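# Carry the bottle and beaker tray to the other bench

## Task

Get the tray holding bottles and beakers to rest entirely on the second bench, with every bottle and beaker standing upright inside it at the finish. A bottle or beaker leaning halfway or more, or reaching the floor, means failure; glass beakers break and fail the job if dropped more than a few centimetres or struck hard. At the end the robot must have released the tray and moved away, must not have toppled or be left leaning, and the result must stay in place without the robot supporting it.

## Robot and tools

Robot: a wheeled base (drives forward/back and turns in place, no sideways motion) carrying a lifting column with a head and two six-joint arms, each ending in a two-finger gripper. Shoulder height S = 0.90 m + column_m. Folded, the robot is 0.73 m long, 0.62 m wide, and its front sits 0.40 m ahead of the column.

Frames: the base frame has its origin on the floor below the column, x forward, y left, z up; left_hand and right_hand are reported in it (the point where the fingers meet, tips 8 mm further; hand z is the finger direction, y is the opening direction). Odometry is the base frame as it was at scene start; base_odometry counts wheel turns only, so slip shows as travel. Heading is positive leftward.

execute_actions: argument "actions" is a list with zero or one action; an empty list just reports state and images. "cameras" picks images (cam_head_left, cam_head_right, cam_left_wrist, cam_right_wrist, nav_camera, or "all"; [] for none). An action may contain:
- "base": exactly one of {"translate_m": d}, an offset in metres from the current spot, forward positive, -3 to 3; or {"rotate_rad": d}, an in-place turn offset in radians, left/counter-clockwise positive, -3.2 to 3.2. Measured from the base position in the latest state report.
- "joints": a single dictionary keyed by joint name covering both arms, each value an absolute target: column_m 0 to 0.8 m; head_tilt_rad -0.61 to 1.308 (positive tilts down); left_joint1_rad..left_joint6_rad and right_joint1_rad..right_joint6_rad with ranges joint1 -2.879 to 2.879, joint2 0 to 3.141, joint3 0 to 3.019, joint4 -1.692 to 1.57, joint5 -1.57 to 1.57 (sideways, positive toward robot's right), joint6 -2.094 to 2.094 (hand roll); left_gripper_m / right_gripper_m 0 to 0.093, fingertip gap in metres.
- "speeds": caps for that action only, translate_m 0.05 to 0.8 m/s, rotate_rad 0.1 to 1 rad/s (defaults are the maxima). It does not slow arms. Base moves needing over 8.667 s are refused; no action exceeds 15 s.
Unknown keys or out-of-range values cause refusal with no motion. Joints left out may keep pushing toward earlier targets. If a result reports a stop, any later motion calls in the same reply are skipped.

wait: seconds 0 to 10; nothing new commanded, returns state and images.
zoom_image: camera name plus region [x0, y0, x1, y1] in pixels of that camera's latest full image (origin top-left, at most 504x504).
finished_scene: scene number; ends the scene irreversibly and reports success. The tray must already be settled and released.

Arm geometry (typical): with joint1 at -1.57 (left) or 1.57 (right) and joints 5, 6 at 0, the arm swings in a vertical plane 0.23 m off the centre line. Let a = j2 - 0.35, b = 1.05 + j2 - j3, c = b - j4 (c = 1.57 means fingers point straight down). Hand is about 0.12 + 0.39 sin a + 0.38 cos b + 0.25 cos c ahead and S + 0.39 cos a - 0.38 sin b - 0.25 sin c high. Example: j2, j3, j4 = 0.93, 0.78, 0.14 gives 0.60 m ahead, 0.25 m under S. Real hands sit up to ~5 cm lower and nearer the column (~12 cm with heavy/far loads); trust the reported hand positions. Reach is about 1 m from the shoulder. Below 0.4 m height the base housing blocks hands closer than 0.45 m ahead; avoid arm motion with column_m under 0.3.

Loads with fingers down: 3.2 kg near 0.4 m ahead, 0.3 to 0.7 m below S; 2 kg to 0.6 m ahead; 1 kg to 0.8 m ahead; grip holds roughly 2 to 6 kg. Overloaded arms sag and report time_out/off_target. To grip, command a gap smaller than the object; off_target is then expected, and an opening staying 0.002 m or more over target means something is held. Fingers are 7 cm long; the hand body is 10 cm wide.

Result lines: base_status/joint_status give done, off_target, contact_stop, time_out, not_followed. Only base and column give contact_stop. The column halts going down when an arm's load changes (a hand or carried item touching down) and then refuses to descend until raised 0.2 m. "joint command not followed" means a safety check blocked an arm's targets for getting too near the other arm or the body; back the moved joints off by 0.05 rad or more. A blocked arm keeps pushing and heats up; resend its reported joint positions to relax it. If the base stalls, back 0.05 m before turning. Three seconds of hard base pushing cuts wheel motors for 2 s (wheel_motors_off = 1). turned_by_wheels vs turned_by_imu differing notably signals a hit or slip. base_tilt is in degrees; a forward drop of 0.5 or more means leaning back. motor_effort shows wheel effort in percent with peak in brackets. Motor temperatures warn at 85 °C; 100 °C drops that arm.

Small joint changes (under 0.03 rad, 0.08 for joints 2 and 3) may not move at all. For gentle contact step about 0.05 rad per call from your last target.

Cameras: head cameras look ahead and down by head_tilt_rad; wrist cameras look along the fingers, tipped 0.62 rad toward the robot when fingers point down, so items above image centre lie beyond or below the fingertips; nav_camera is low at the base front. Images are 504x504.

Avoid: arms striking or pressing each other, tipping or dropping the tray, bumping glass, driving into benches, leaving the robot tilted.

Each tool is called after "Call:" as name(argument=value, ...) on one line, values as JSON.

## Session

Call:
execute_actions(actions=[])

Scene clock: 0.00 s.
Joint torques (N m, as the arm reports them, + toward a larger angle): no reading
Motor temperatures (°C, as the motors report them): left_arm=[29 29 28 30 31 32] | right_arm=[30 31 29 29 30 30]
base_odometry: x=+0.000 y=+0.000 heading=+0.000 (m, m, rad; odometry frame)
turned_by_wheels: +0.000 (rad since the last result)
turned_by_imu: +0.000 (rad since the last result)
base_tilt: forward=-0.5 right=+0.0 (deg)
base_status: not commanded
joint_positions: column_m=+0.557 head_tilt_rad=+0.861 left_joint1_rad=-1.560 left_joint2_rad=+0.870 left_joint3_rad=+0.405 left_joint4_rad=-0.965 left_joint5_rad=+0.034 left_joint6_rad=-0.023 left_gripper_m=+0.095 right_joint1_rad=+1.580 right_joint2_rad=+0.850 right_joint3_rad=+0.391 right_joint4_rad=-0.969 right_joint5_rad=-0.016 right_joint6_rad=-0.106 right_gripper_m=+0.094
joint_status: not commanded
wheel_motors_off: 0
motor_effort: left_wheel=+2 right_wheel=+2 (%)
left_hand: x=+0.1457 y=+0.2208 z=+1.2592 quat_wxyz=(+0.437, +0.022, -0.899, +0.007) (m; base frame)
right_hand: x=+0.1412 y=-0.2209 z=+1.2629 quat_wxyz=(+0.436, +0.048, -0.898, -0.033) (m; base frame)
pictures: cam_head_left, cam_head_right, cam_left_wrist, cam_right_wrist, nav_camera
Images, in order (width x height): cam_head_left 504x504, cam_head_right 504x504, cam_left_wrist 504x504, cam_right_wrist 504x504, nav_camera 504x504.

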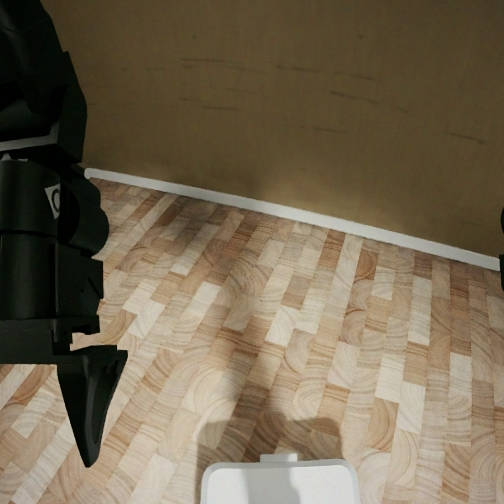

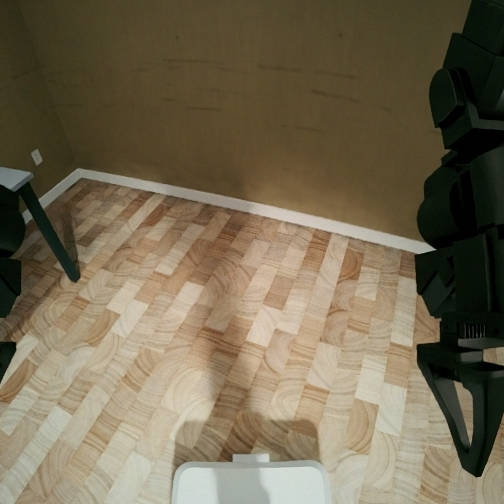

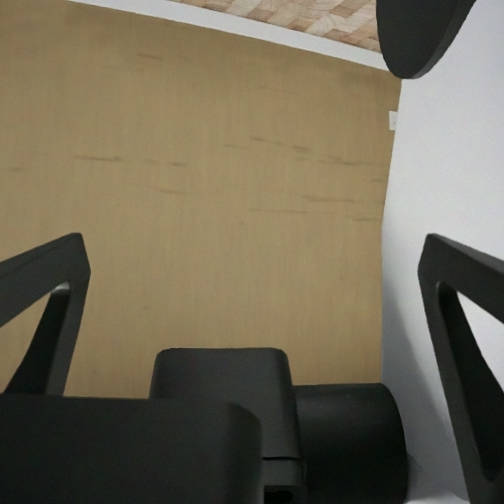

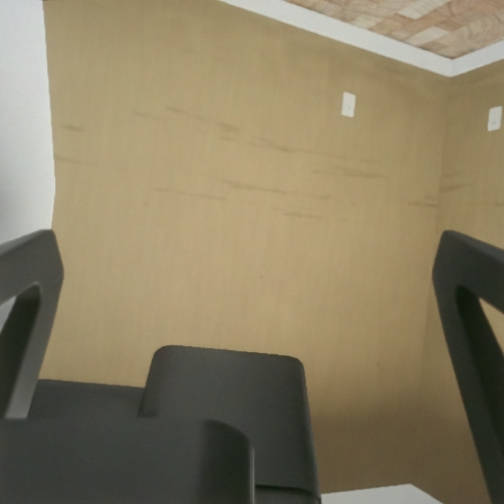

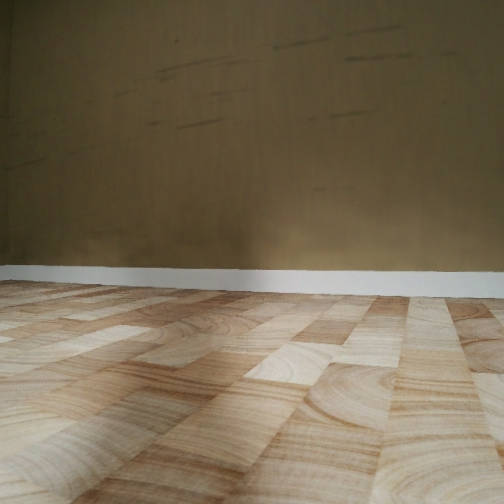

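Call:
execute_actions(actions=[{"base":{"rotate_rad":1.25},"joints":{"head_tilt_rad":0.6}}], cameras=["cam_head_left","cam_head_right","nav_camera"])

Call:
execute_actions(actions=[{"base":{"rotate_rad":3.14}}], cameras=["cam_head_left","cam_head_right","nav_camera"])

Scene clock: 8.97 s.
Joint torques (N m, as the arm reports them, + toward a larger angle): left_arm=[-1.16 -7.18 -0.63 -1.32  0.03  0.06] | right_arm=[-0.52 -5.89 -0.68 -1.1  -0.05  0.05]
Motor temperatures (°C, as the motors report them): left_arm=[29 29 28 30 31 32] | right_arm=[30 31 29 29 30 30]
base_odometry: x=+0.000 y=+0.000 heading=+1.248 (m, m, rad; odometry frame)
turned_by_wheels: +1.248 (rad since the last result)
turned_by_imu: +1.262 (rad since the last result)
base_tilt: forward=-0.5 right=+0.1 (deg)
base_status: done
joint_positions: column_m=+0.557 head_tilt_rad=+0.617 left_joint1_rad=-1.560 left_joint2_rad=+0.870 left_joint3_rad=+0.405 left_joint4_rad=-0.965 left_joint5_rad=+0.034 left_joint6_rad=-0.023 left_gripper_m=+0.095 right_joint1_rad=+1.580 right_joint2_rad=+0.850 right_joint3_rad=+0.391 right_joint4_rad=-0.969 right_joint5_rad=-0.016 right_joint6_rad=-0.106 right_gripper_m=+0.094
joint_status: all done
wheel_motors_off: 0
motor_effort: left_wheel=-8(45) right_wheel=+7(44) (%)
left_hand: x=+0.1457 y=+0.2208 z=+1.2592 quat_wxyz=(+0.437, +0.022, -0.899, +0.007) (m; base frame)
right_hand: x=+0.1412 y=-0.2209 z=+1.2629 quat_wxyz=(+0.436, +0.048, -0.898, -0.033) (m; base frame)
pictures: cam_head_left, cam_head_right, nav_camera
camera_calibration (this result's frames):
cam_head_left: T_world_to_cam=[[-0.00285561, -0.999643, -0.0265544, 0.0958325], [-0.511672, 0.0242757, -0.858838, 1.35104], [0.859176, 0.0111346, -0.511558, 0.669421], [0, 0, 0, 1]] pos_world=[0.116412, 0.0555471, 1.50532]
cam_head_right: T_world_to_cam=[[-0.00293461, -0.999889, -0.0145772, -0.0221883], [-0.517066, 0.0139946, -0.855831, 1.34791], [0.855941, 0.00502586, -0.51705, 0.674549], [0, 0, 0, 1]] pos_world=[0.119519, -0.0444395, 1.50204]
Images, in order (width x height): cam_head_left 504x504, cam_head_right 504x504, nav_camera 504x504.

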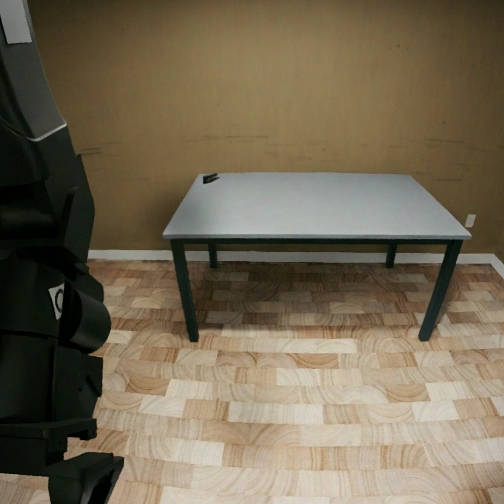

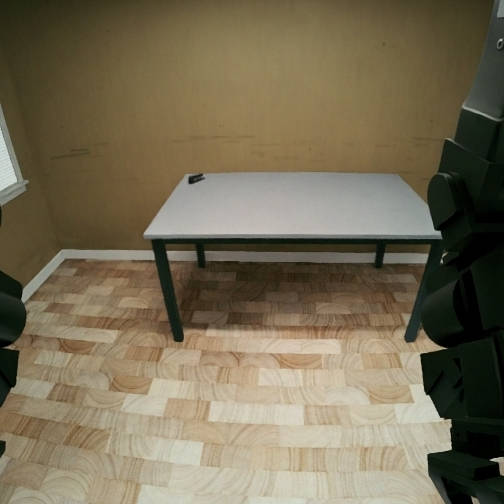

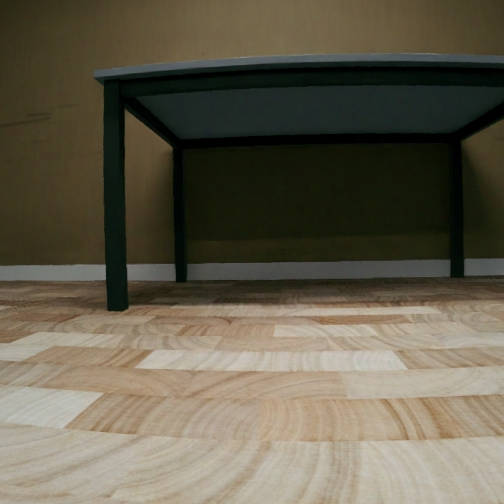

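Scene clock: 13.70 s.
Joint torques (N m, as the arm reports them, + toward a larger angle): left_arm=[-1.22 -7.75 -0.59 -1.29  0.04  0.07] | right_arm=[-0.75 -5.67 -0.62 -1.05 -0.07  0.03]
Motor temperatures (°C, as the motors report them): left_arm=[29 29 28 30 31 32] | right_arm=[30 31 29 29 30 30]
base_odometry: x=+0.000 y=+0.000 heading=-1.897 (m, m, rad; odometry frame)
turned_by_wheels: +3.139 (rad since the last result)
turned_by_imu: +3.183 (rad since the last result)
base_tilt: forward=-0.6 right=+0.1 (deg)
base_status: done
joint_positions: column_m=+0.557 head_tilt_rad=+0.617 left_joint1_rad=-1.560 left_joint2_rad=+0.870 left_joint3_rad=+0.405 left_joint4_rad=-0.965 left_joint5_rad=+0.034 left_joint6_rad=-0.023 left_gripper_m=+0.095 right_joint1_rad=+1.580 right_joint2_rad=+0.850 right_joint3_rad=+0.391 right_joint4_rad=-0.969 right_joint5_rad=-0.016 right_joint6_rad=-0.106 right_gripper_m=+0.094
joint_status: not commanded
wheel_motors_off: 0
motor_effort: left_wheel=-8(29) right_wheel=+8(30) (%)
left_hand: x=+0.1457 y=+0.2208 z=+1.2592 quat_wxyz=(+0.437, +0.022, -0.899, +0.007) (m; base frame)
right_hand: x=+0.1412 y=-0.2209 z=+1.2629 quat_wxyz=(+0.436, +0.048, -0.898, -0.033) (m; base frame)
pictures: cam_head_left, cam_head_right, nav_camera
camera_calibration (this result's frames):
cam_head_left: T_world_to_cam=[[-0.00285515, -0.999643, -0.0265545, 0.0958325], [-0.511657, 0.0242757, -0.858847, 1.35105], [0.859185, 0.0111346, -0.511544, 0.669398], [0, 0, 0, 1]] pos_world=[0.116412, 0.0555471, 1.50532]
cam_head_right: T_world_to_cam=[[-0.00293436, -0.999889, -0.0145773, -0.0221883], [-0.517051, 0.0139946, -0.85584, 1.34792], [0.85595, 0.00502586, -0.517035, 0.674526], [0, 0, 0, 1]] pos_world=[0.11952, -0.0444395, 1.50204]
Images, in order (width x height): cam_head_left 504x504, cam_head_right 504x504, nav_camera 504x504.

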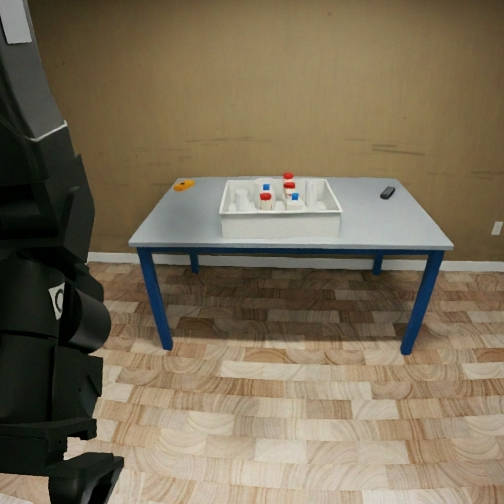

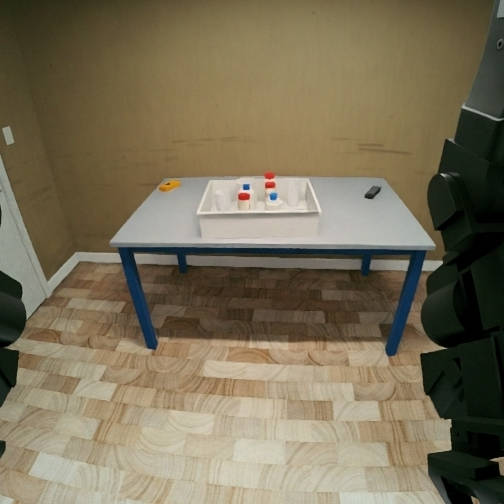

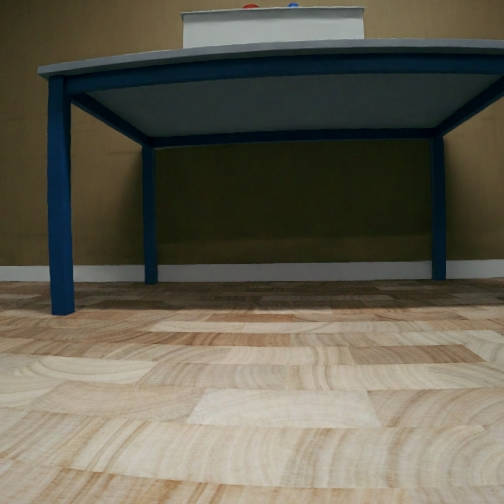

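Call:
execute_actions(actions=[{"base":{"rotate_rad":-0.045},"joints":{"head_tilt_rad":1.0,"left_joint1_rad":-1.49,"right_joint1_rad":1.49,"left_joint2_rad":1.2,"left_joint3_rad":1.0,"left_joint4_rad":-0.3,"right_joint2_rad":1.2,"right_joint3_rad":1.0,"right_joint4_rad":-0.3,"right_joint6_rad":0,"left_gripper_m":0.06,"right_gripper_m":0.06}}], cameras=[])

Call:
execute_actions(actions=[{"base":{"translate_m":1.05}}])

Scene clock: 27.67 s.
Joint torques (N m, as the arm reports them, + toward a larger angle): left_arm=[ -0.28 -15.51   2.31   0.44  -0.01   0.07] | right_arm=[ -1.92 -14.12   2.81   0.61   0.     0.12]
Motor temperatures (°C, as the motors report them): left_arm=[29 29 28 30 31 32] | right_arm=[30 31 29 29 30 30]
base_odometry: x=+0.000 y=+0.000 heading=-1.941 (m, m, rad; odometry frame)
turned_by_wheels: -0.044 (rad since the last result)
turned_by_imu: -0.045 (rad since the last result)
base_tilt: forward=-0.5 right=+0.1 (deg)
base_status: done
joint_positions: column_m=+0.557 head_tilt_rad=+1.000 left_joint1_rad=-1.491 left_joint2_rad=+1.199 left_joint3_rad=+1.005 left_joint4_rad=-0.305 left_joint5_rad=+0.034 left_joint6_rad=-0.023 left_gripper_m=+0.060 right_joint1_rad=+1.493 right_joint2_rad=+1.202 right_joint3_rad=+1.007 right_joint4_rad=-0.299 right_joint5_rad=-0.016 right_joint6_rad=-0.007 right_gripper_m=+0.060
joint_status: all done
wheel_motors_off: 0
motor_effort: left_wheel=+7(14) right_wheel=-6(9) (%)
left_hand: x=+0.5428 y=+0.2617 z=+1.1061 quat_wxyz=(-0.013, +0.031, -0.999, -0.018) (m; base frame)
right_hand: x=+0.5443 y=-0.2646 z=+1.1050 quat_wxyz=(-0.015, -0.015, -0.999, +0.026) (m; base frame)
pictures: none
No camera images: the call's "cameras" was empty. Leave "cameras" out to get every camera's image.

Scene clock: 31.23 s.
Joint torques (N m, as the arm reports them, + toward a larger angle): left_arm=[ -0.67 -14.39   2.69   0.19  -0.01   0.07] | right_arm=[ -1.43 -14.62   3.04   0.72   0.     0.13]
Motor temperatures (°C, as the motors report them): left_arm=[29 29 29 30 31 32] | right_arm=[30 31 29 29 30 30]
base_odometry: x=-0.379 y=-0.979 heading=-1.939 (m, m, rad; odometry frame)
turned_by_wheels: +0.001 (rad since the last result)
turned_by_imu: +0.000 (rad since the last result)
base_tilt: forward=-0.5 right=+0.1 (deg)
base_status: done
joint_positions: column_m=+0.557 head_tilt_rad=+1.000 left_joint1_rad=-1.491 left_joint2_rad=+1.199 left_joint3_rad=+1.001 left_joint4_rad=-0.305 left_joint5_rad=+0.034 left_joint6_rad=-0.023 left_gripper_m=+0.060 right_joint1_rad=+1.493 right_joint2_rad=+1.202 right_joint3_rad=+1.005 right_joint4_rad=-0.299 right_joint5_rad=-0.016 right_joint6_rad=-0.007 right_gripper_m=+0.060
joint_status: not commanded
wheel_motors_off: 0
motor_effort: left_wheel=+2(61) right_wheel=-3(43) (%)
left_hand: x=+0.5408 y=+0.2616 z=+1.1057 quat_wxyz=(-0.011, +0.031, -0.999, -0.018) (m; base frame)
right_hand: x=+0.5430 y=-0.2646 z=+1.1047 quat_wxyz=(-0.014, -0.015, -0.999, +0.026) (m; base frame)
pictures: cam_head_left, cam_head_right, cam_left_wrist, cam_right_wrist, nav_camera
camera_calibration (this result's frames):
cam_head_left: T_world_to_cam=[[-0.0125708, -0.999643, -0.0235641, 0.0917051], [-0.795516, 0.0242757, -0.605446, 0.974328], [0.605802, 0.0111346, -0.795538, 1.12018], [0, 0, 0, 1]] pos_world=[0.09764, 0.0555471, 1.48321]
cam_head_right: T_world_to_cam=[[-0.00816885, -0.999889, -0.0124249, -0.025247], [-0.799396, 0.0139946, -0.600641, 0.968349], [0.600749, 0.00502586, -0.799422, 1.12292], [0, 0, 0, 1]] pos_world=[0.0992963, -0.0444395, 1.479]
cam_left_wrist: T_world_to_cam=[[0.0887352, -0.995667, -0.0278248, 0.240548], [-0.821584, -0.0889572, 0.563104, -0.148047], [-0.563139, -0.0271067, -0.825918, 1.34774], [0, 0, 0, 1]] pos_world=[0.615989, 0.262868, 1.20318]
cam_right_wrist: T_world_to_cam=[[-0.04139, -0.99825, 0.0422412, -0.284745], [-0.837696, 0.0577135, 0.543079, -0.125251], [-0.544567, -0.0129073, -0.838618, 1.34092], [0, 0, 0, 1]] pos_world=[0.613511, -0.25971, 1.20457]
Images, in order (width x height): cam_head_left 504x504, cam_head_right 504x504, cam_left_wrist 504x504, cam_right_wrist 504x504, nav_camera 504x504.

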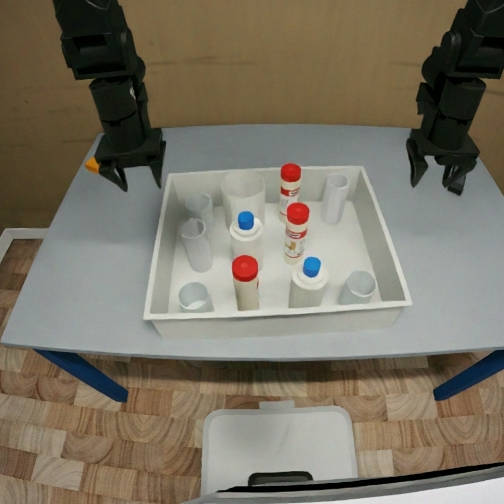

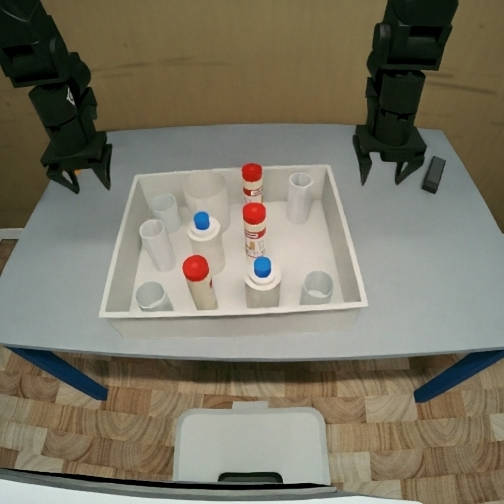

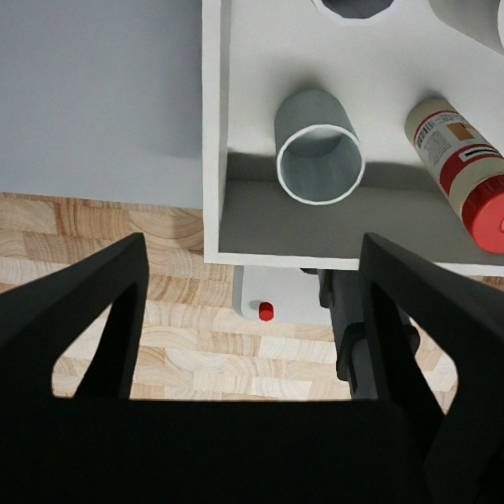

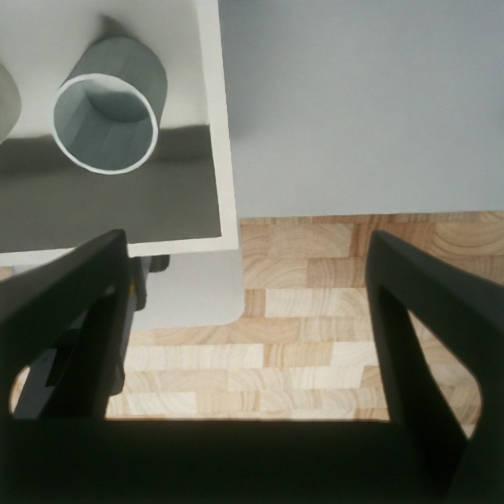

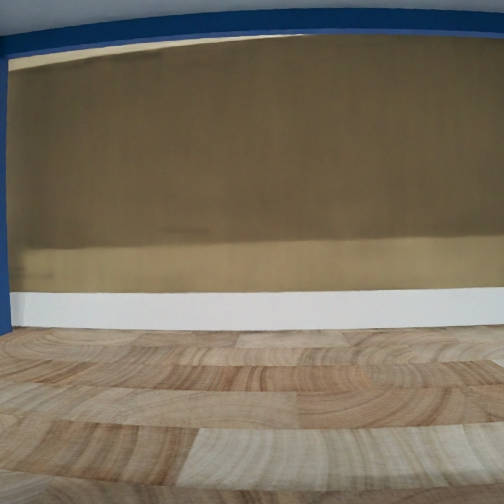

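Call:
execute_actions(actions=[{"base":{"rotate_rad":0.055},"joints":{"left_joint1_rad":-1.45,"column_m":0.4}}], cameras=[])

Call:
execute_actions(actions=[{"base":{"translate_m":0.05}}], cameras=["cam_head_left","cam_left_wrist","cam_right_wrist"])

Scene clock: 40.43 s.
Joint torques (N m, as the arm reports them, + toward a larger angle): left_arm=[ -0.26 -15.26   2.53   0.42  -0.06   0.05] | right_arm=[ -1.19 -14.49   3.13   0.6    0.01   0.12]
Motor temperatures (°C, as the motors report them): left_arm=[29 30 29 30 31 32] | right_arm=[30 31 29 29 30 30]
base_odometry: x=-0.379 y=-0.979 heading=-1.887 (m, m, rad; odometry frame)
turned_by_wheels: +0.052 (rad since the last result)
turned_by_imu: +0.053 (rad since the last result)
base_tilt: forward=-0.5 right=+0.1 (deg)
base_status: done
joint_positions: column_m=+0.400 head_tilt_rad=+1.000 left_joint1_rad=-1.447 left_joint2_rad=+1.199 left_joint3_rad=+1.001 left_joint4_rad=-0.305 left_joint5_rad=+0.035 left_joint6_rad=-0.023 left_gripper_m=+0.060 right_joint1_rad=+1.493 right_joint2_rad=+1.202 right_joint3_rad=+1.005 right_joint4_rad=-0.299 right_joint5_rad=-0.016 right_joint6_rad=-0.007 right_gripper_m=+0.060
joint_status: all done
wheel_motors_off: 0
motor_effort: left_wheel=-1(43) right_wheel=+5(41) (%)
left_hand: x=+0.5397 y=+0.2853 z=+0.9509 quat_wxyz=(-0.012, +0.042, -0.998, -0.037) (m; base frame)
right_hand: x=+0.5430 y=-0.2647 z=+0.9481 quat_wxyz=(-0.014, -0.015, -0.999, +0.026) (m; base frame)
pictures: none
No camera images: the call's "cameras" was empty. Leave "cameras" out to get every camera's image.

Scene clock: 41.83 s.
Joint torques (N m, as the arm reports them, + toward a larger angle): left_arm=[ -0.55 -14.37   2.89   0.35  -0.03   0.06] | right_arm=[ -1.27 -13.63   3.15   0.63   0.03   0.11]
Motor temperatures (°C, as the motors report them): left_arm=[29 30 29 30 31 32] | right_arm=[30 31 29 29 30 30]
base_odometry: x=-0.395 y=-1.027 heading=-1.886 (m, m, rad; odometry frame)
turned_by_wheels: +0.001 (rad since the last result)
turned_by_imu: +0.001 (rad since the last result)
base_tilt: forward=-0.5 right=+0.1 (deg)
base_status: done
joint_positions: column_m=+0.400 head_tilt_rad=+1.001 left_joint1_rad=-1.447 left_joint2_rad=+1.198 left_joint3_rad=+1.001 left_joint4_rad=-0.305 left_joint5_rad=+0.035 left_joint6_rad=-0.023 left_gripper_m=+0.060 right_joint1_rad=+1.493 right_joint2_rad=+1.202 right_joint3_rad=+1.003 right_joint4_rad=-0.299 right_joint5_rad=-0.016 right_joint6_rad=-0.007 right_gripper_m=+0.060
joint_status: not commanded
wheel_motors_off: 0
motor_effort: left_wheel=+1(51) right_wheel=+0(35) (%)
left_hand: x=+0.5395 y=+0.2852 z=+0.9511 quat_wxyz=(-0.012, +0.042, -0.998, -0.037) (m; base frame)
right_hand: x=+0.5420 y=-0.2647 z=+0.9479 quat_wxyz=(-0.013, -0.016, -0.999, +0.026) (m; base frame)
pictures: cam_head_left, cam_left_wrist, cam_right_wrist
camera_calibration (this result's frames):
cam_head_left: T_world_to_cam=[[-0.0125751, -0.999643, -0.0235618, 0.0880114], [-0.795625, 0.0242757, -0.605303, 0.879305], [0.605659, 0.0111346, -0.795647, 0.995734], [0, 0, 0, 1]] pos_world=[0.0976293, 0.0555471, 1.32657]
cam_left_wrist: T_world_to_cam=[[0.110716, -0.991689, -0.0655309, 0.282712], [-0.819191, -0.128394, 0.558964, -0.0460589], [-0.562733, -0.00820412, -0.826598, 1.21506], [0, 0, 0, 1]] pos_world=[0.614721, 0.284417, 1.04864]
cam_right_wrist: T_world_to_cam=[[-0.0416084, -0.998243, 0.0421941, -0.278111], [-0.83686, 0.0578904, 0.544348, -0.04247], [-0.545834, -0.0126611, -0.837798, 1.20887], [0, 0, 0, 1]] pos_world=[0.612731, -0.259858, 1.04765]
Images, in order (width x height): cam_head_left 504x504, cam_left_wrist 504x504, cam_right_wrist 504x504.

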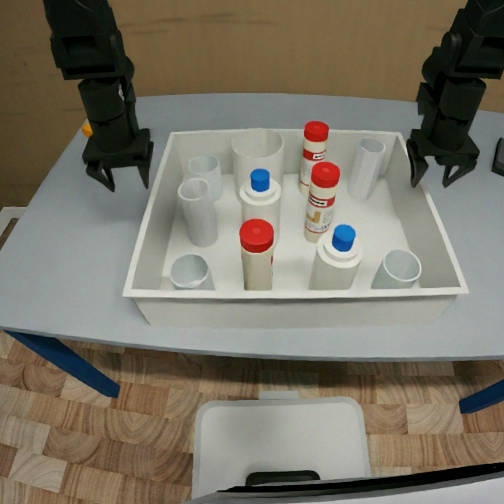

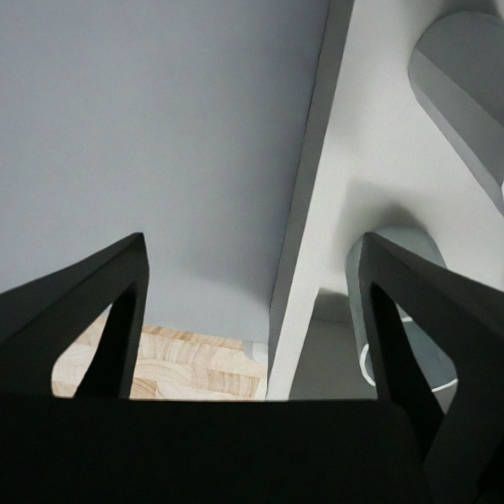

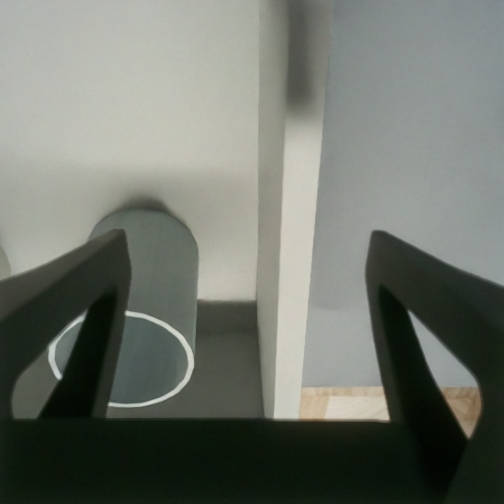

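Call:
execute_actions(actions=[{"joints":{"left_joint1_rad":-1.49,"left_joint6_rad":0.08,"right_joint1_rad":1.455,"column_m":0.34}}], cameras=["cam_head_left","cam_left_wrist","cam_right_wrist"])

Scene clock: 48.07 s.
Joint torques (N m, as the arm reports them, + toward a larger angle): left_arm=[ -1.09 -15.03   2.59   0.42  -0.01   0.18] | right_arm=[ -2.37 -14.34   3.13   0.69   0.06   0.12]
Motor temperatures (°C, as the motors report them): left_arm=[29 30 29 30 31 32] | right_arm=[30 32 29 29 30 30]
base_odometry: x=-0.395 y=-1.027 heading=-1.886 (m, m, rad; odometry frame)
turned_by_wheels: +0.000 (rad since the last result)
turned_by_imu: +0.000 (rad since the last result)
base_tilt: forward=-0.5 right=+0.0 (deg)
base_status: not commanded
joint_positions: column_m=+0.340 head_tilt_rad=+1.001 left_joint1_rad=-1.490 left_joint2_rad=+1.198 left_joint3_rad=+1.001 left_joint4_rad=-0.305 left_joint5_rad=+0.035 left_joint6_rad=+0.068 left_gripper_m=+0.060 right_joint1_rad=+1.463 right_joint2_rad=+1.202 right_joint3_rad=+1.003 right_joint4_rad=-0.299 right_joint5_rad=-0.016 right_joint6_rad=-0.007 right_gripper_m=+0.060
joint_status: all done
wheel_motors_off: 0
motor_effort: left_wheel=+2(2) right_wheel=+0(1) (%)
left_hand: x=+0.5406 y=+0.2620 z=+0.8893 quat_wxyz=(-0.011, -0.014, -1.000, -0.018) (m; base frame)
right_hand: x=+0.5413 y=-0.2809 z=+0.8892 quat_wxyz=(-0.013, -0.023, -0.999, +0.039) (m; base frame)
pictures: cam_head_left, cam_left_wrist, cam_right_wrist
camera_calibration (this result's frames):
cam_head_left: T_world_to_cam=[[-0.0125751, -0.999643, -0.0235618, 0.0865982], [-0.795625, 0.0242757, -0.605302, 0.843001], [0.605658, 0.0111346, -0.795647, 0.948013], [0, 0, 0, 1]] pos_world=[0.0976293, 0.0555471, 1.26659]
cam_left_wrist: T_world_to_cam=[[-0.00230528, -0.99954, -0.0302321, 0.287232], [-0.824475, -0.0152084, 0.565694, -0.0464106], [-0.565893, 0.0262297, -0.824061, 1.1548], [0, 0, 0, 1]] pos_world=[0.615894, 0.256104, 0.986567]
cam_right_wrist: T_world_to_cam=[[-0.0566349, -0.996061, 0.0682207, -0.30622], [-0.835786, 0.084677, 0.542487, -0.00156941], [-0.546127, -0.0262942, -0.83729, 1.15495], [0, 0, 0, 1]] pos_world=[0.612096, -0.274512, 0.98877]
Images, in order (width x height): cam_head_left 504x504, cam_left_wrist 504x504, cam_right_wrist 504x504.

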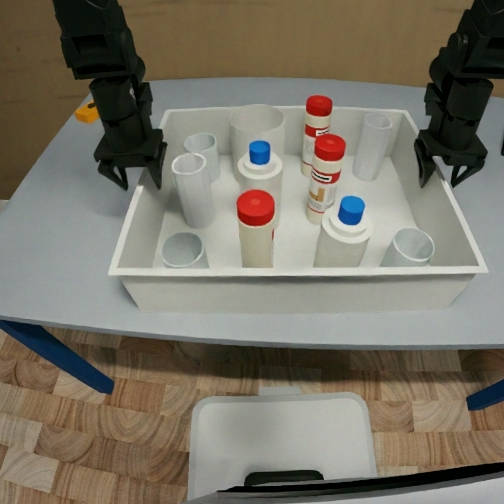

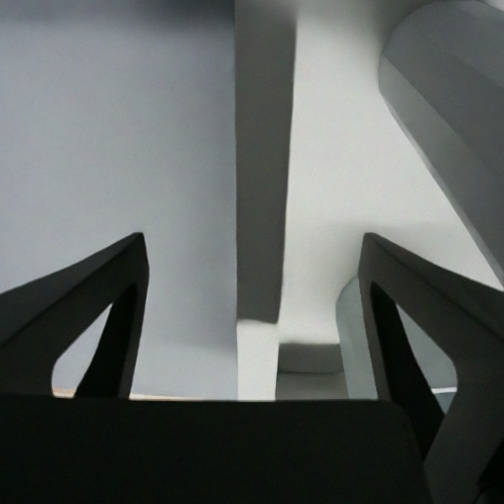

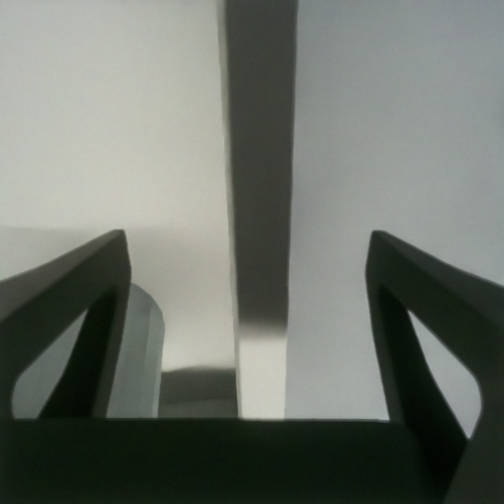

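Tips at about rim.

Call:
execute_actions(actions=[{"joints":{"left_gripper_m":0.04,"right_gripper_m":0.04,"column_m":0.305}}], cameras=[])

Call:
execute_actions(actions=[{"joints":{"left_gripper_m":0,"right_gripper_m":0}}], cameras=["cam_head_left","cam_left_wrist","cam_right_wrist"])

Call:
execute_actions(actions=[{"joints":{"column_m":0.4}}], cameras=["cam_head_left","cam_left_wrist"])

Scene clock: 56.47 s.
Joint torques (N m, as the arm reports them, + toward a larger angle): left_arm=[ -0.73 -14.85   2.71   0.45  -0.02   0.2 ] | right_arm=[ -2.2  -14.28   3.12   0.68   0.02   0.11]
Motor temperatures (°C, as the motors report them): left_arm=[29 30 29 30 31 32] | right_arm=[30 32 29 29 30 30]
base_odometry: x=-0.395 y=-1.027 heading=-1.886 (m, m, rad; odometry frame)
turned_by_wheels: +0.000 (rad since the last result)
turned_by_imu: +0.000 (rad since the last result)
base_tilt: forward=-0.5 right=+0.0 (deg)
base_status: not commanded
joint_positions: column_m=+0.305 head_tilt_rad=+1.001 left_joint1_rad=-1.490 left_joint2_rad=+1.198 left_joint3_rad=+1.001 left_joint4_rad=-0.305 left_joint5_rad=+0.035 left_joint6_rad=+0.068 left_gripper_m=+0.040 right_joint1_rad=+1.463 right_joint2_rad=+1.202 right_joint3_rad=+1.003 right_joint4_rad=-0.299 right_joint5_rad=-0.016 right_joint6_rad=-0.007 right_gripper_m=+0.040
joint_status: all done
wheel_motors_off: 0
motor_effort: left_wheel=+2(2) right_wheel=-1(0) (%)
left_hand: x=+0.5406 y=+0.2620 z=+0.8543 quat_wxyz=(-0.011, -0.014, -1.000, -0.018) (m; base frame)
right_hand: x=+0.5413 y=-0.2809 z=+0.8542 quat_wxyz=(-0.013, -0.023, -0.999, +0.039) (m; base frame)
pictures: none
No camera images: the call's "cameras" was empty. Leave "cameras" out to get every camera's image.

Scene clock: 57.10 s.
Joint torques (N m, as the arm reports them, + toward a larger angle): left_arm=[ -0.81 -14.69   2.78   0.35  -0.8    0.07] | right_arm=[ -1.04 -13.84   3.11   0.66   1.37   0.36]
Motor temperatures (°C, as the motors report them): left_arm=[29 30 29 30 31 32] | right_arm=[30 32 29 29 30 30]
base_odometry: x=-0.395 y=-1.027 heading=-1.886 (m, m, rad; odometry frame)
turned_by_wheels: +0.000 (rad since the last result)
turned_by_imu: +0.000 (rad since the last result)
base_tilt: forward=-0.6 right=+0.1 (deg)
base_status: not commanded
joint_positions: column_m=+0.305 head_tilt_rad=+1.001 left_joint1_rad=-1.485 left_joint2_rad=+1.198 left_joint3_rad=+1.001 left_joint4_rad=-0.305 left_joint5_rad=+0.059 left_joint6_rad=+0.079 left_gripper_m=+0.008 right_joint1_rad=+1.452 right_joint2_rad=+1.202 right_joint3_rad=+1.003 right_joint4_rad=-0.299 right_joint5_rad=-0.046 right_joint6_rad=-0.027 right_gripper_m=+0.010
joint_status: left_gripper_m off_target (ended at +0.008, target +0.000); right_gripper_m off_target (ended at +0.010, target +0.000)
wheel_motors_off: 0
motor_effort: left_wheel=+2(2) right_wheel=+1(1) (%)
left_hand: x=+0.5405 y=+0.2602 z=+0.8542 quat_wxyz=(-0.011, -0.019, -1.000, -0.008) (m; base frame)
right_hand: x=+0.5413 y=-0.2816 z=+0.8544 quat_wxyz=(-0.013, -0.015, -0.999, +0.029) (m; base frame)
pictures: cam_head_left, cam_left_wrist, cam_right_wrist
camera_calibration (this result's frames):
cam_head_left: T_world_to_cam=[[-0.0125751, -0.999643, -0.0235618, 0.0857731], [-0.795625, 0.0242757, -0.605303, 0.821803], [0.605659, 0.0111346, -0.795647, 0.92015], [0, 0, 0, 1]] pos_world=[0.0976293, 0.0555471, 1.23158]
cam_left_wrist: T_world_to_cam=[[-0.0112265, -0.99989, -0.00965358, 0.271709], [-0.824715, 0.00379964, 0.565536, -0.0312766], [-0.565437, 0.0143104, -0.824667, 1.12924], [0, 0, 0, 1]] pos_world=[0.61577, 0.255638, 0.951558]
cam_right_wrist: T_world_to_cam=[[-0.0415676, -0.997988, 0.0478817, -0.295871], [-0.837045, 0.0609512, 0.543728, 0.0103133], [-0.545552, -0.0174777, -0.837895, 1.12845], [0, 0, 0, 1]] pos_world=[0.61196, -0.276181, 0.954078]
Images, in order (width x height): cam_head_left 504x504, cam_left_wrist 504x504, cam_right_wrist 504x504.

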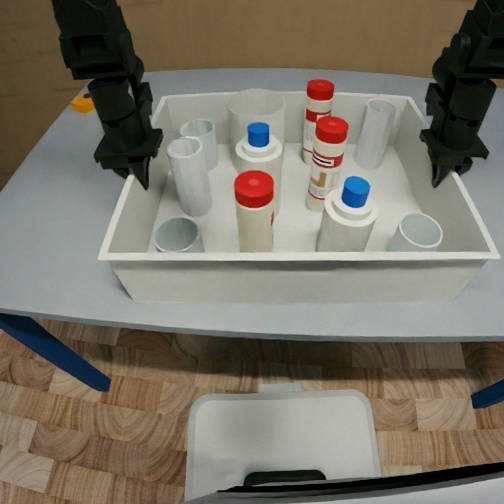

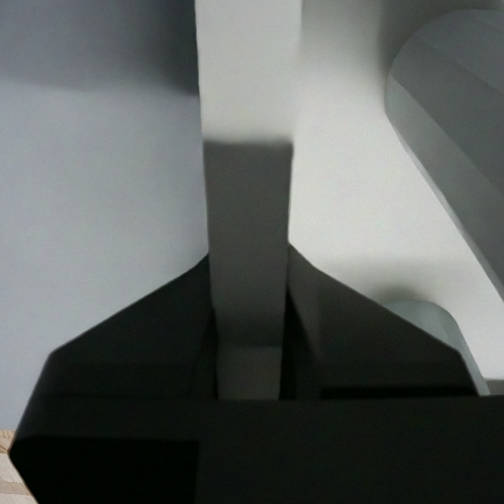

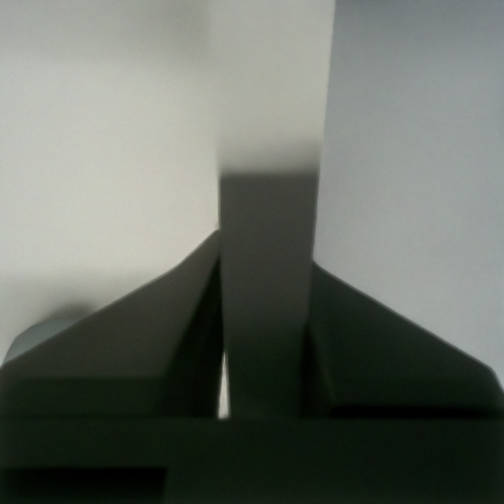

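Scene clock: 58.93 s.
Joint torques (N m, as the arm reports them, + toward a larger angle): left_arm=[ -1.17 -19.08   2.39  -0.32  -0.91   0.01] | right_arm=[ -1.51 -18.53   3.15   0.38   1.67   0.44]
Motor temperatures (°C, as the motors report them): left_arm=[29 30 29 30 31 32] | right_arm=[30 32 29 29 30 30]
base_odometry: x=-0.395 y=-1.027 heading=-1.886 (m, m, rad; odometry frame)
turned_by_wheels: +0.000 (rad since the last result)
turned_by_imu: +0.000 (rad since the last result)
base_tilt: forward=-0.5 right=+0.0 (deg)
base_status: not commanded
joint_positions: column_m=+0.400 head_tilt_rad=+1.001 left_joint1_rad=-1.485 left_joint2_rad=+1.276 left_joint3_rad=+0.994 left_joint4_rad=-0.289 left_joint5_rad=+0.062 left_joint6_rad=+0.083 left_gripper_m=+0.008 right_joint1_rad=+1.452 right_joint2_rad=+1.265 right_joint3_rad=+0.993 right_joint4_rad=-0.295 right_joint5_rad=-0.053 right_joint6_rad=-0.034 right_gripper_m=+0.009
joint_status: all done
wheel_motors_off: 0
motor_effort: left_wheel=+1(2) right_wheel=-1(1) (%)
left_hand: x=+0.5115 y=+0.2608 z=+0.9169 quat_wxyz=(+0.023, -0.018, -1.000, -0.004) (m; base frame)
right_hand: x=+0.5130 y=-0.2814 z=+0.9226 quat_wxyz=(+0.021, -0.014, -0.999, +0.024) (m; base frame)
pictures: cam_head_left, cam_left_wrist
camera_calibration (this result's frames):
cam_head_left: T_world_to_cam=[[-0.0125751, -0.999643, -0.0235618, 0.0880067], [-0.795625, 0.0242757, -0.605302, 0.879185], [0.605659, 0.0111346, -0.795647, 0.995576], [0, 0, 0, 1]] pos_world=[0.0976293, 0.0555471, 1.32637]
cam_left_wrist: T_world_to_cam=[[-0.0103391, -0.999942, -0.00287226, 0.265936], [-0.783949, 0.00632264, 0.620793, -0.162905], [-0.620739, 0.00867017, -0.783969, 1.15701], [0, 0, 0, 1]] pos_world=[0.593243, 0.256919, 1.00896]
Images, in order (width x height): cam_head_left 504x504, cam_left_wrist 504x504.

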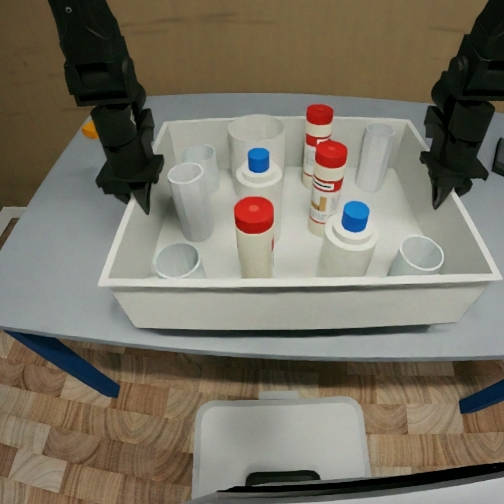

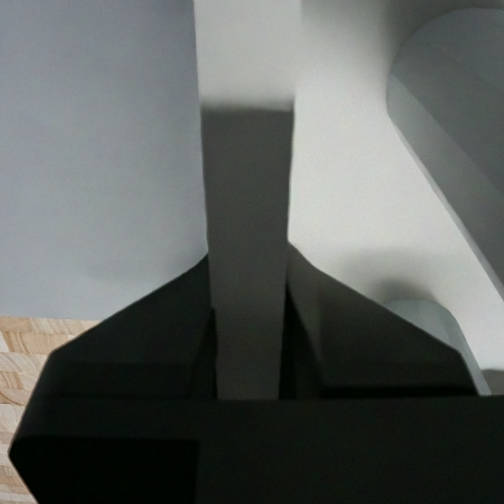

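Call:
execute_actions(actions=[{"base":{"translate_m":-0.7},"speeds":{"translate_m":0.2},"joints":{"left_joint4_rad":-0.23,"right_joint4_rad":-0.23}}], cameras=[])

Call:
execute_actions(actions=[{"base":{"rotate_rad":3.0},"speeds":{"rotate_rad":0.42}}], cameras=[])

Call:
execute_actions(actions=[{"base":{"translate_m":1.0},"speeds":{"translate_m":0.2}}], cameras=["cam_head_left","nav_camera"])

Scene clock: 79.57 s.
Joint torques (N m, as the arm reports them, + toward a larger angle): left_arm=[ -0.84 -19.97   2.94   0.07  -1.03   0.02] | right_arm=[ -1.21 -18.93   3.89   0.82   1.77   0.39]
Motor temperatures (°C, as the motors report them): left_arm=[29 31 29 30 32 32] | right_arm=[30 33 29 29 32 30]
base_odometry: x=-0.178 y=-0.361 heading=-1.885 (m, m, rad; odometry frame)
turned_by_wheels: +0.001 (rad since the last result)
turned_by_imu: +0.001 (rad since the last result)
base_tilt: forward=-0.5 right=+0.1 (deg)
base_status: done
joint_positions: column_m=+0.400 head_tilt_rad=+1.001 left_joint1_rad=-1.485 left_joint2_rad=+1.281 left_joint3_rad=+0.985 left_joint4_rad=-0.225 left_joint5_rad=+0.067 left_joint6_rad=+0.083 left_gripper_m=+0.008 right_joint1_rad=+1.452 right_joint2_rad=+1.269 right_joint3_rad=+0.984 right_joint4_rad=-0.234 right_joint5_rad=-0.056 right_joint6_rad=-0.030 right_gripper_m=+0.009
joint_status: all done
wheel_motors_off: 0
motor_effort: left_wheel=+2(66) right_wheel=-2(34) (%)
left_hand: x=+0.5200 y=+0.2606 z=+0.9139 quat_wxyz=(-0.002, -0.020, -1.000, -0.004) (m; base frame)
right_hand: x=+0.5210 y=-0.2818 z=+0.9200 quat_wxyz=(-0.003, -0.014, -1.000, +0.024) (m; base frame)
pictures: none
No camera images: the call's "cameras" was empty. Leave "cameras" out to get every camera's image.

Scene clock: 87.90 s.
Joint torques (N m, as the arm reports them, + toward a larger angle): left_arm=[ -1.12 -20.72   3.11  -0.03  -1.06  -0.03] | right_arm=[ -1.27 -18.65   3.9    0.78   1.78   0.37]
Motor temperatures (°C, as the motors report them): left_arm=[29 31 29 30 32 32] | right_arm=[30 33 29 29 33 30]
base_odometry: x=-0.178 y=-0.361 heading=+1.113 (m, m, rad; odometry frame)
turned_by_wheels: +2.998 (rad since the last result)
turned_by_imu: +3.036 (rad since the last result)
base_tilt: forward=-0.5 right=+0.1 (deg)
base_status: done
joint_positions: column_m=+0.400 head_tilt_rad=+1.001 left_joint1_rad=-1.483 left_joint2_rad=+1.281 left_joint3_rad=+0.985 left_joint4_rad=-0.225 left_joint5_rad=+0.067 left_joint6_rad=+0.083 left_gripper_m=+0.008 right_joint1_rad=+1.454 right_joint2_rad=+1.269 right_joint3_rad=+0.984 right_joint4_rad=-0.234 right_joint5_rad=-0.056 right_joint6_rad=-0.031 right_gripper_m=+0.009
joint_status: not commanded
wheel_motors_off: 0
motor_effort: left_wheel=-8(54) right_wheel=+7(60) (%)
left_hand: x=+0.5198 y=+0.2620 z=+0.9138 quat_wxyz=(-0.002, -0.019, -1.000, -0.005) (m; base frame)
right_hand: x=+0.5210 y=-0.2805 z=+0.9199 quat_wxyz=(-0.003, -0.014, -1.000, +0.023) (m; base frame)
pictures: none
No camera images: the call's "cameras" was empty. Leave "cameras" out to get every camera's image.

Scene clock: 93.70 s.
Joint torques (N m, as the arm reports them, + toward a larger angle): left_arm=[ -0.89 -20.31   3.34  -0.01  -1.05   0.02] | right_arm=[ -1.22 -19.08   3.9    0.74   1.74   0.41]
Motor temperatures (°C, as the motors report them): left_arm=[29 31 29 30 32 32] | right_arm=[30 33 29 29 33 30]
base_odometry: x=+0.264 y=+0.536 heading=+1.114 (m, m, rad; odometry frame)
turned_by_wheels: +0.001 (rad since the last result)
turned_by_imu: +0.000 (rad since the last result)
base_tilt: forward=-0.6 right=+0.1 (deg)
base_status: done
joint_positions: column_m=+0.400 head_tilt_rad=+1.001 left_joint1_rad=-1.483 left_joint2_rad=+1.284 left_joint3_rad=+0.987 left_joint4_rad=-0.227 left_joint5_rad=+0.067 left_joint6_rad=+0.083 left_gripper_m=+0.008 right_joint1_rad=+1.454 right_joint2_rad=+1.271 right_joint3_rad=+0.984 right_joint4_rad=-0.233 right_joint5_rad=-0.056 right_joint6_rad=-0.031 right_gripper_m=+0.009
joint_status: not commanded
wheel_motors_off: 0
motor_effort: left_wheel=+0(52) right_wheel=+0(55) (%)
left_hand: x=+0.5192 y=+0.2620 z=+0.9129 quat_wxyz=(+0.000, -0.019, -1.000, -0.004) (m; base frame)
right_hand: x=+0.5202 y=-0.2805 z=+0.9190 quat_wxyz=(-0.002, -0.014, -1.000, +0.023) (m; base frame)
pictures: cam_head_left, nav_camera
camera_calibration (this result's frames):
cam_head_left: T_world_to_cam=[[-0.0125787, -0.999643, -0.0235599, 0.0880042], [-0.795718, 0.0242757, -0.605181, 0.87902], [0.605537, 0.0111346, -0.795739, 0.99571], [0, 0, 0, 1]] pos_world=[0.0976202, 0.0555471, 1.32637]
Images, in order (width x height): cam_head_left 504x504, nav_camera 504x504.

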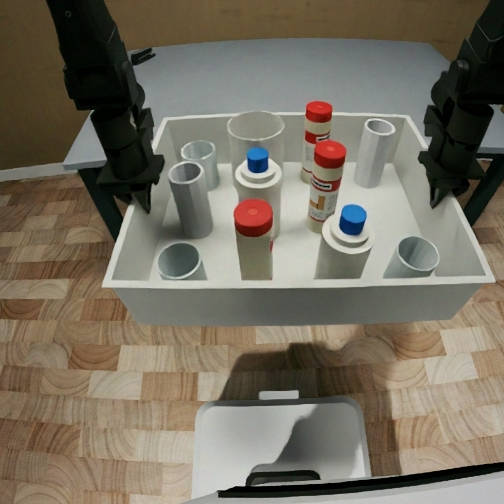

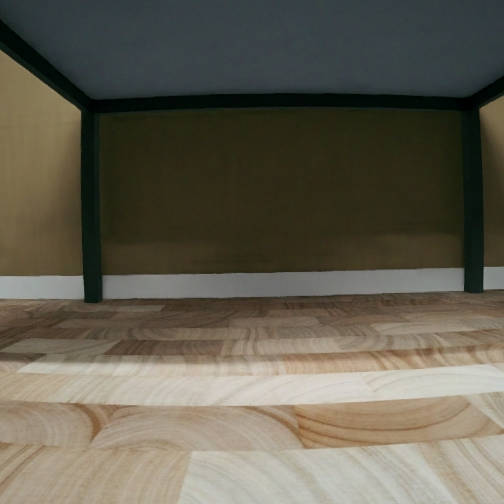

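Call:
execute_actions(actions=[{"base":{"translate_m":0.58},"speeds":{"translate_m":0.15},"joints":{"column_m":0.42}}], cameras=[])

Call:
execute_actions(actions=[{"joints":{"column_m":0.35}}], cameras=["cam_head_left","cam_left_wrist"])

Scene clock: 105.10 s.
Joint torques (N m, as the arm reports them, + toward a larger angle): left_arm=[ -1.25 -20.64   2.85   0.04  -1.06   0.01] | right_arm=[ -1.47 -19.16   3.93   0.6    1.78   0.41]
Motor temperatures (°C, as the motors report them): left_arm=[29 32 29 30 32 32] | right_arm=[30 33 29 29 33 30]
base_odometry: x=+0.520 y=+1.057 heading=+1.115 (m, m, rad; odometry frame)
turned_by_wheels: +0.001 (rad since the last result)
turned_by_imu: +0.000 (rad since the last result)
base_tilt: forward=-0.4 right=+0.1 (deg)
base_status: done
joint_positions: column_m=+0.420 head_tilt_rad=+1.001 left_joint1_rad=-1.483 left_joint2_rad=+1.286 left_joint3_rad=+0.987 left_joint4_rad=-0.227 left_joint5_rad=+0.067 left_joint6_rad=+0.083 left_gripper_m=+0.008 right_joint1_rad=+1.454 right_joint2_rad=+1.274 right_joint3_rad=+0.984 right_joint4_rad=-0.231 right_joint5_rad=-0.056 right_joint6_rad=-0.031 right_gripper_m=+0.009
joint_status: all done
wheel_motors_off: 0
motor_effort: left_wheel=+2(31) right_wheel=-2(31) (%)
left_hand: x=+0.5187 y=+0.2621 z=+0.9322 quat_wxyz=(+0.000, -0.019, -1.000, -0.004) (m; base frame)
right_hand: x=+0.5194 y=-0.2806 z=+0.9380 quat_wxyz=(-0.002, -0.014, -1.000, +0.023) (m; base frame)
pictures: none
No camera images: the call's "cameras" was empty. Leave "cameras" out to get every camera's image.

Scene clock: 106.60 s.
Joint torques (N m, as the arm reports them, + toward a larger angle): left_arm=[ -0.97 -19.96   2.87  -0.12  -1.04   0.05] | right_arm=[ -1.44 -18.96   3.87   0.74   1.75   0.4 ]
Motor temperatures (°C, as the motors report them): left_arm=[29 32 29 30 32 32] | right_arm=[30 33 29 29 34 30]
base_odometry: x=+0.520 y=+1.057 heading=+1.115 (m, m, rad; odometry frame)
turned_by_wheels: +0.000 (rad since the last result)
turned_by_imu: +0.000 (rad since the last result)
base_tilt: forward=-0.5 right=+0.1 (deg)
base_status: not commanded
joint_positions: column_m=+0.350 head_tilt_rad=+1.001 left_joint1_rad=-1.483 left_joint2_rad=+1.286 left_joint3_rad=+0.987 left_joint4_rad=-0.227 left_joint5_rad=+0.067 left_joint6_rad=+0.083 left_gripper_m=+0.008 right_joint1_rad=+1.454 right_joint2_rad=+1.274 right_joint3_rad=+0.984 right_joint4_rad=-0.231 right_joint5_rad=-0.056 right_joint6_rad=-0.031 right_gripper_m=+0.009
joint_status: all done
wheel_motors_off: 0
motor_effort: left_wheel=+2(3) right_wheel=-2(3) (%)
left_hand: x=+0.5187 y=+0.2621 z=+0.8624 quat_wxyz=(+0.000, -0.019, -1.000, -0.004) (m; base frame)
right_hand: x=+0.5193 y=-0.2806 z=+0.8682 quat_wxyz=(-0.002, -0.014, -1.000, +0.023) (m; base frame)
pictures: cam_head_left, cam_left_wrist
camera_calibration (this result's frames):
cam_head_left: T_world_to_cam=[[-0.0125824, -0.999643, -0.0235579, 0.0868282], [-0.795812, 0.0242757, -0.605057, 0.848715], [0.605413, 0.0111346, -0.795834, 0.956206], [0, 0, 0, 1]] pos_world=[0.0976109, 0.0555471, 1.27655]
cam_left_wrist: T_world_to_cam=[[-0.0121938, -0.999922, -0.00272907, 0.26799], [-0.811552, 0.00830214, 0.584222, -0.0780375], [-0.584154, 0.00933865, -0.811589, 1.12339], [0, 0, 0, 1]] pos_world=[0.596171, 0.258125, 0.958058]
Images, in order (width x height): cam_head_left 504x504, cam_left_wrist 504x504.

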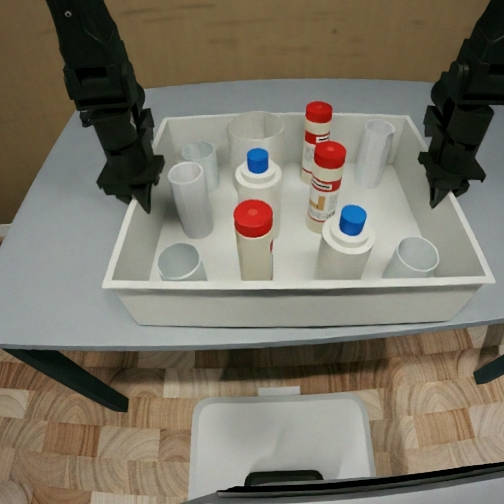

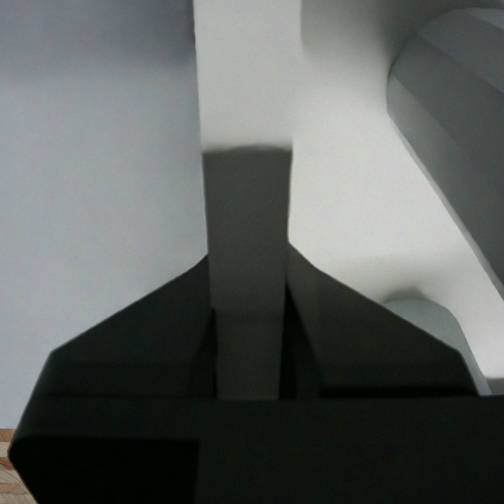

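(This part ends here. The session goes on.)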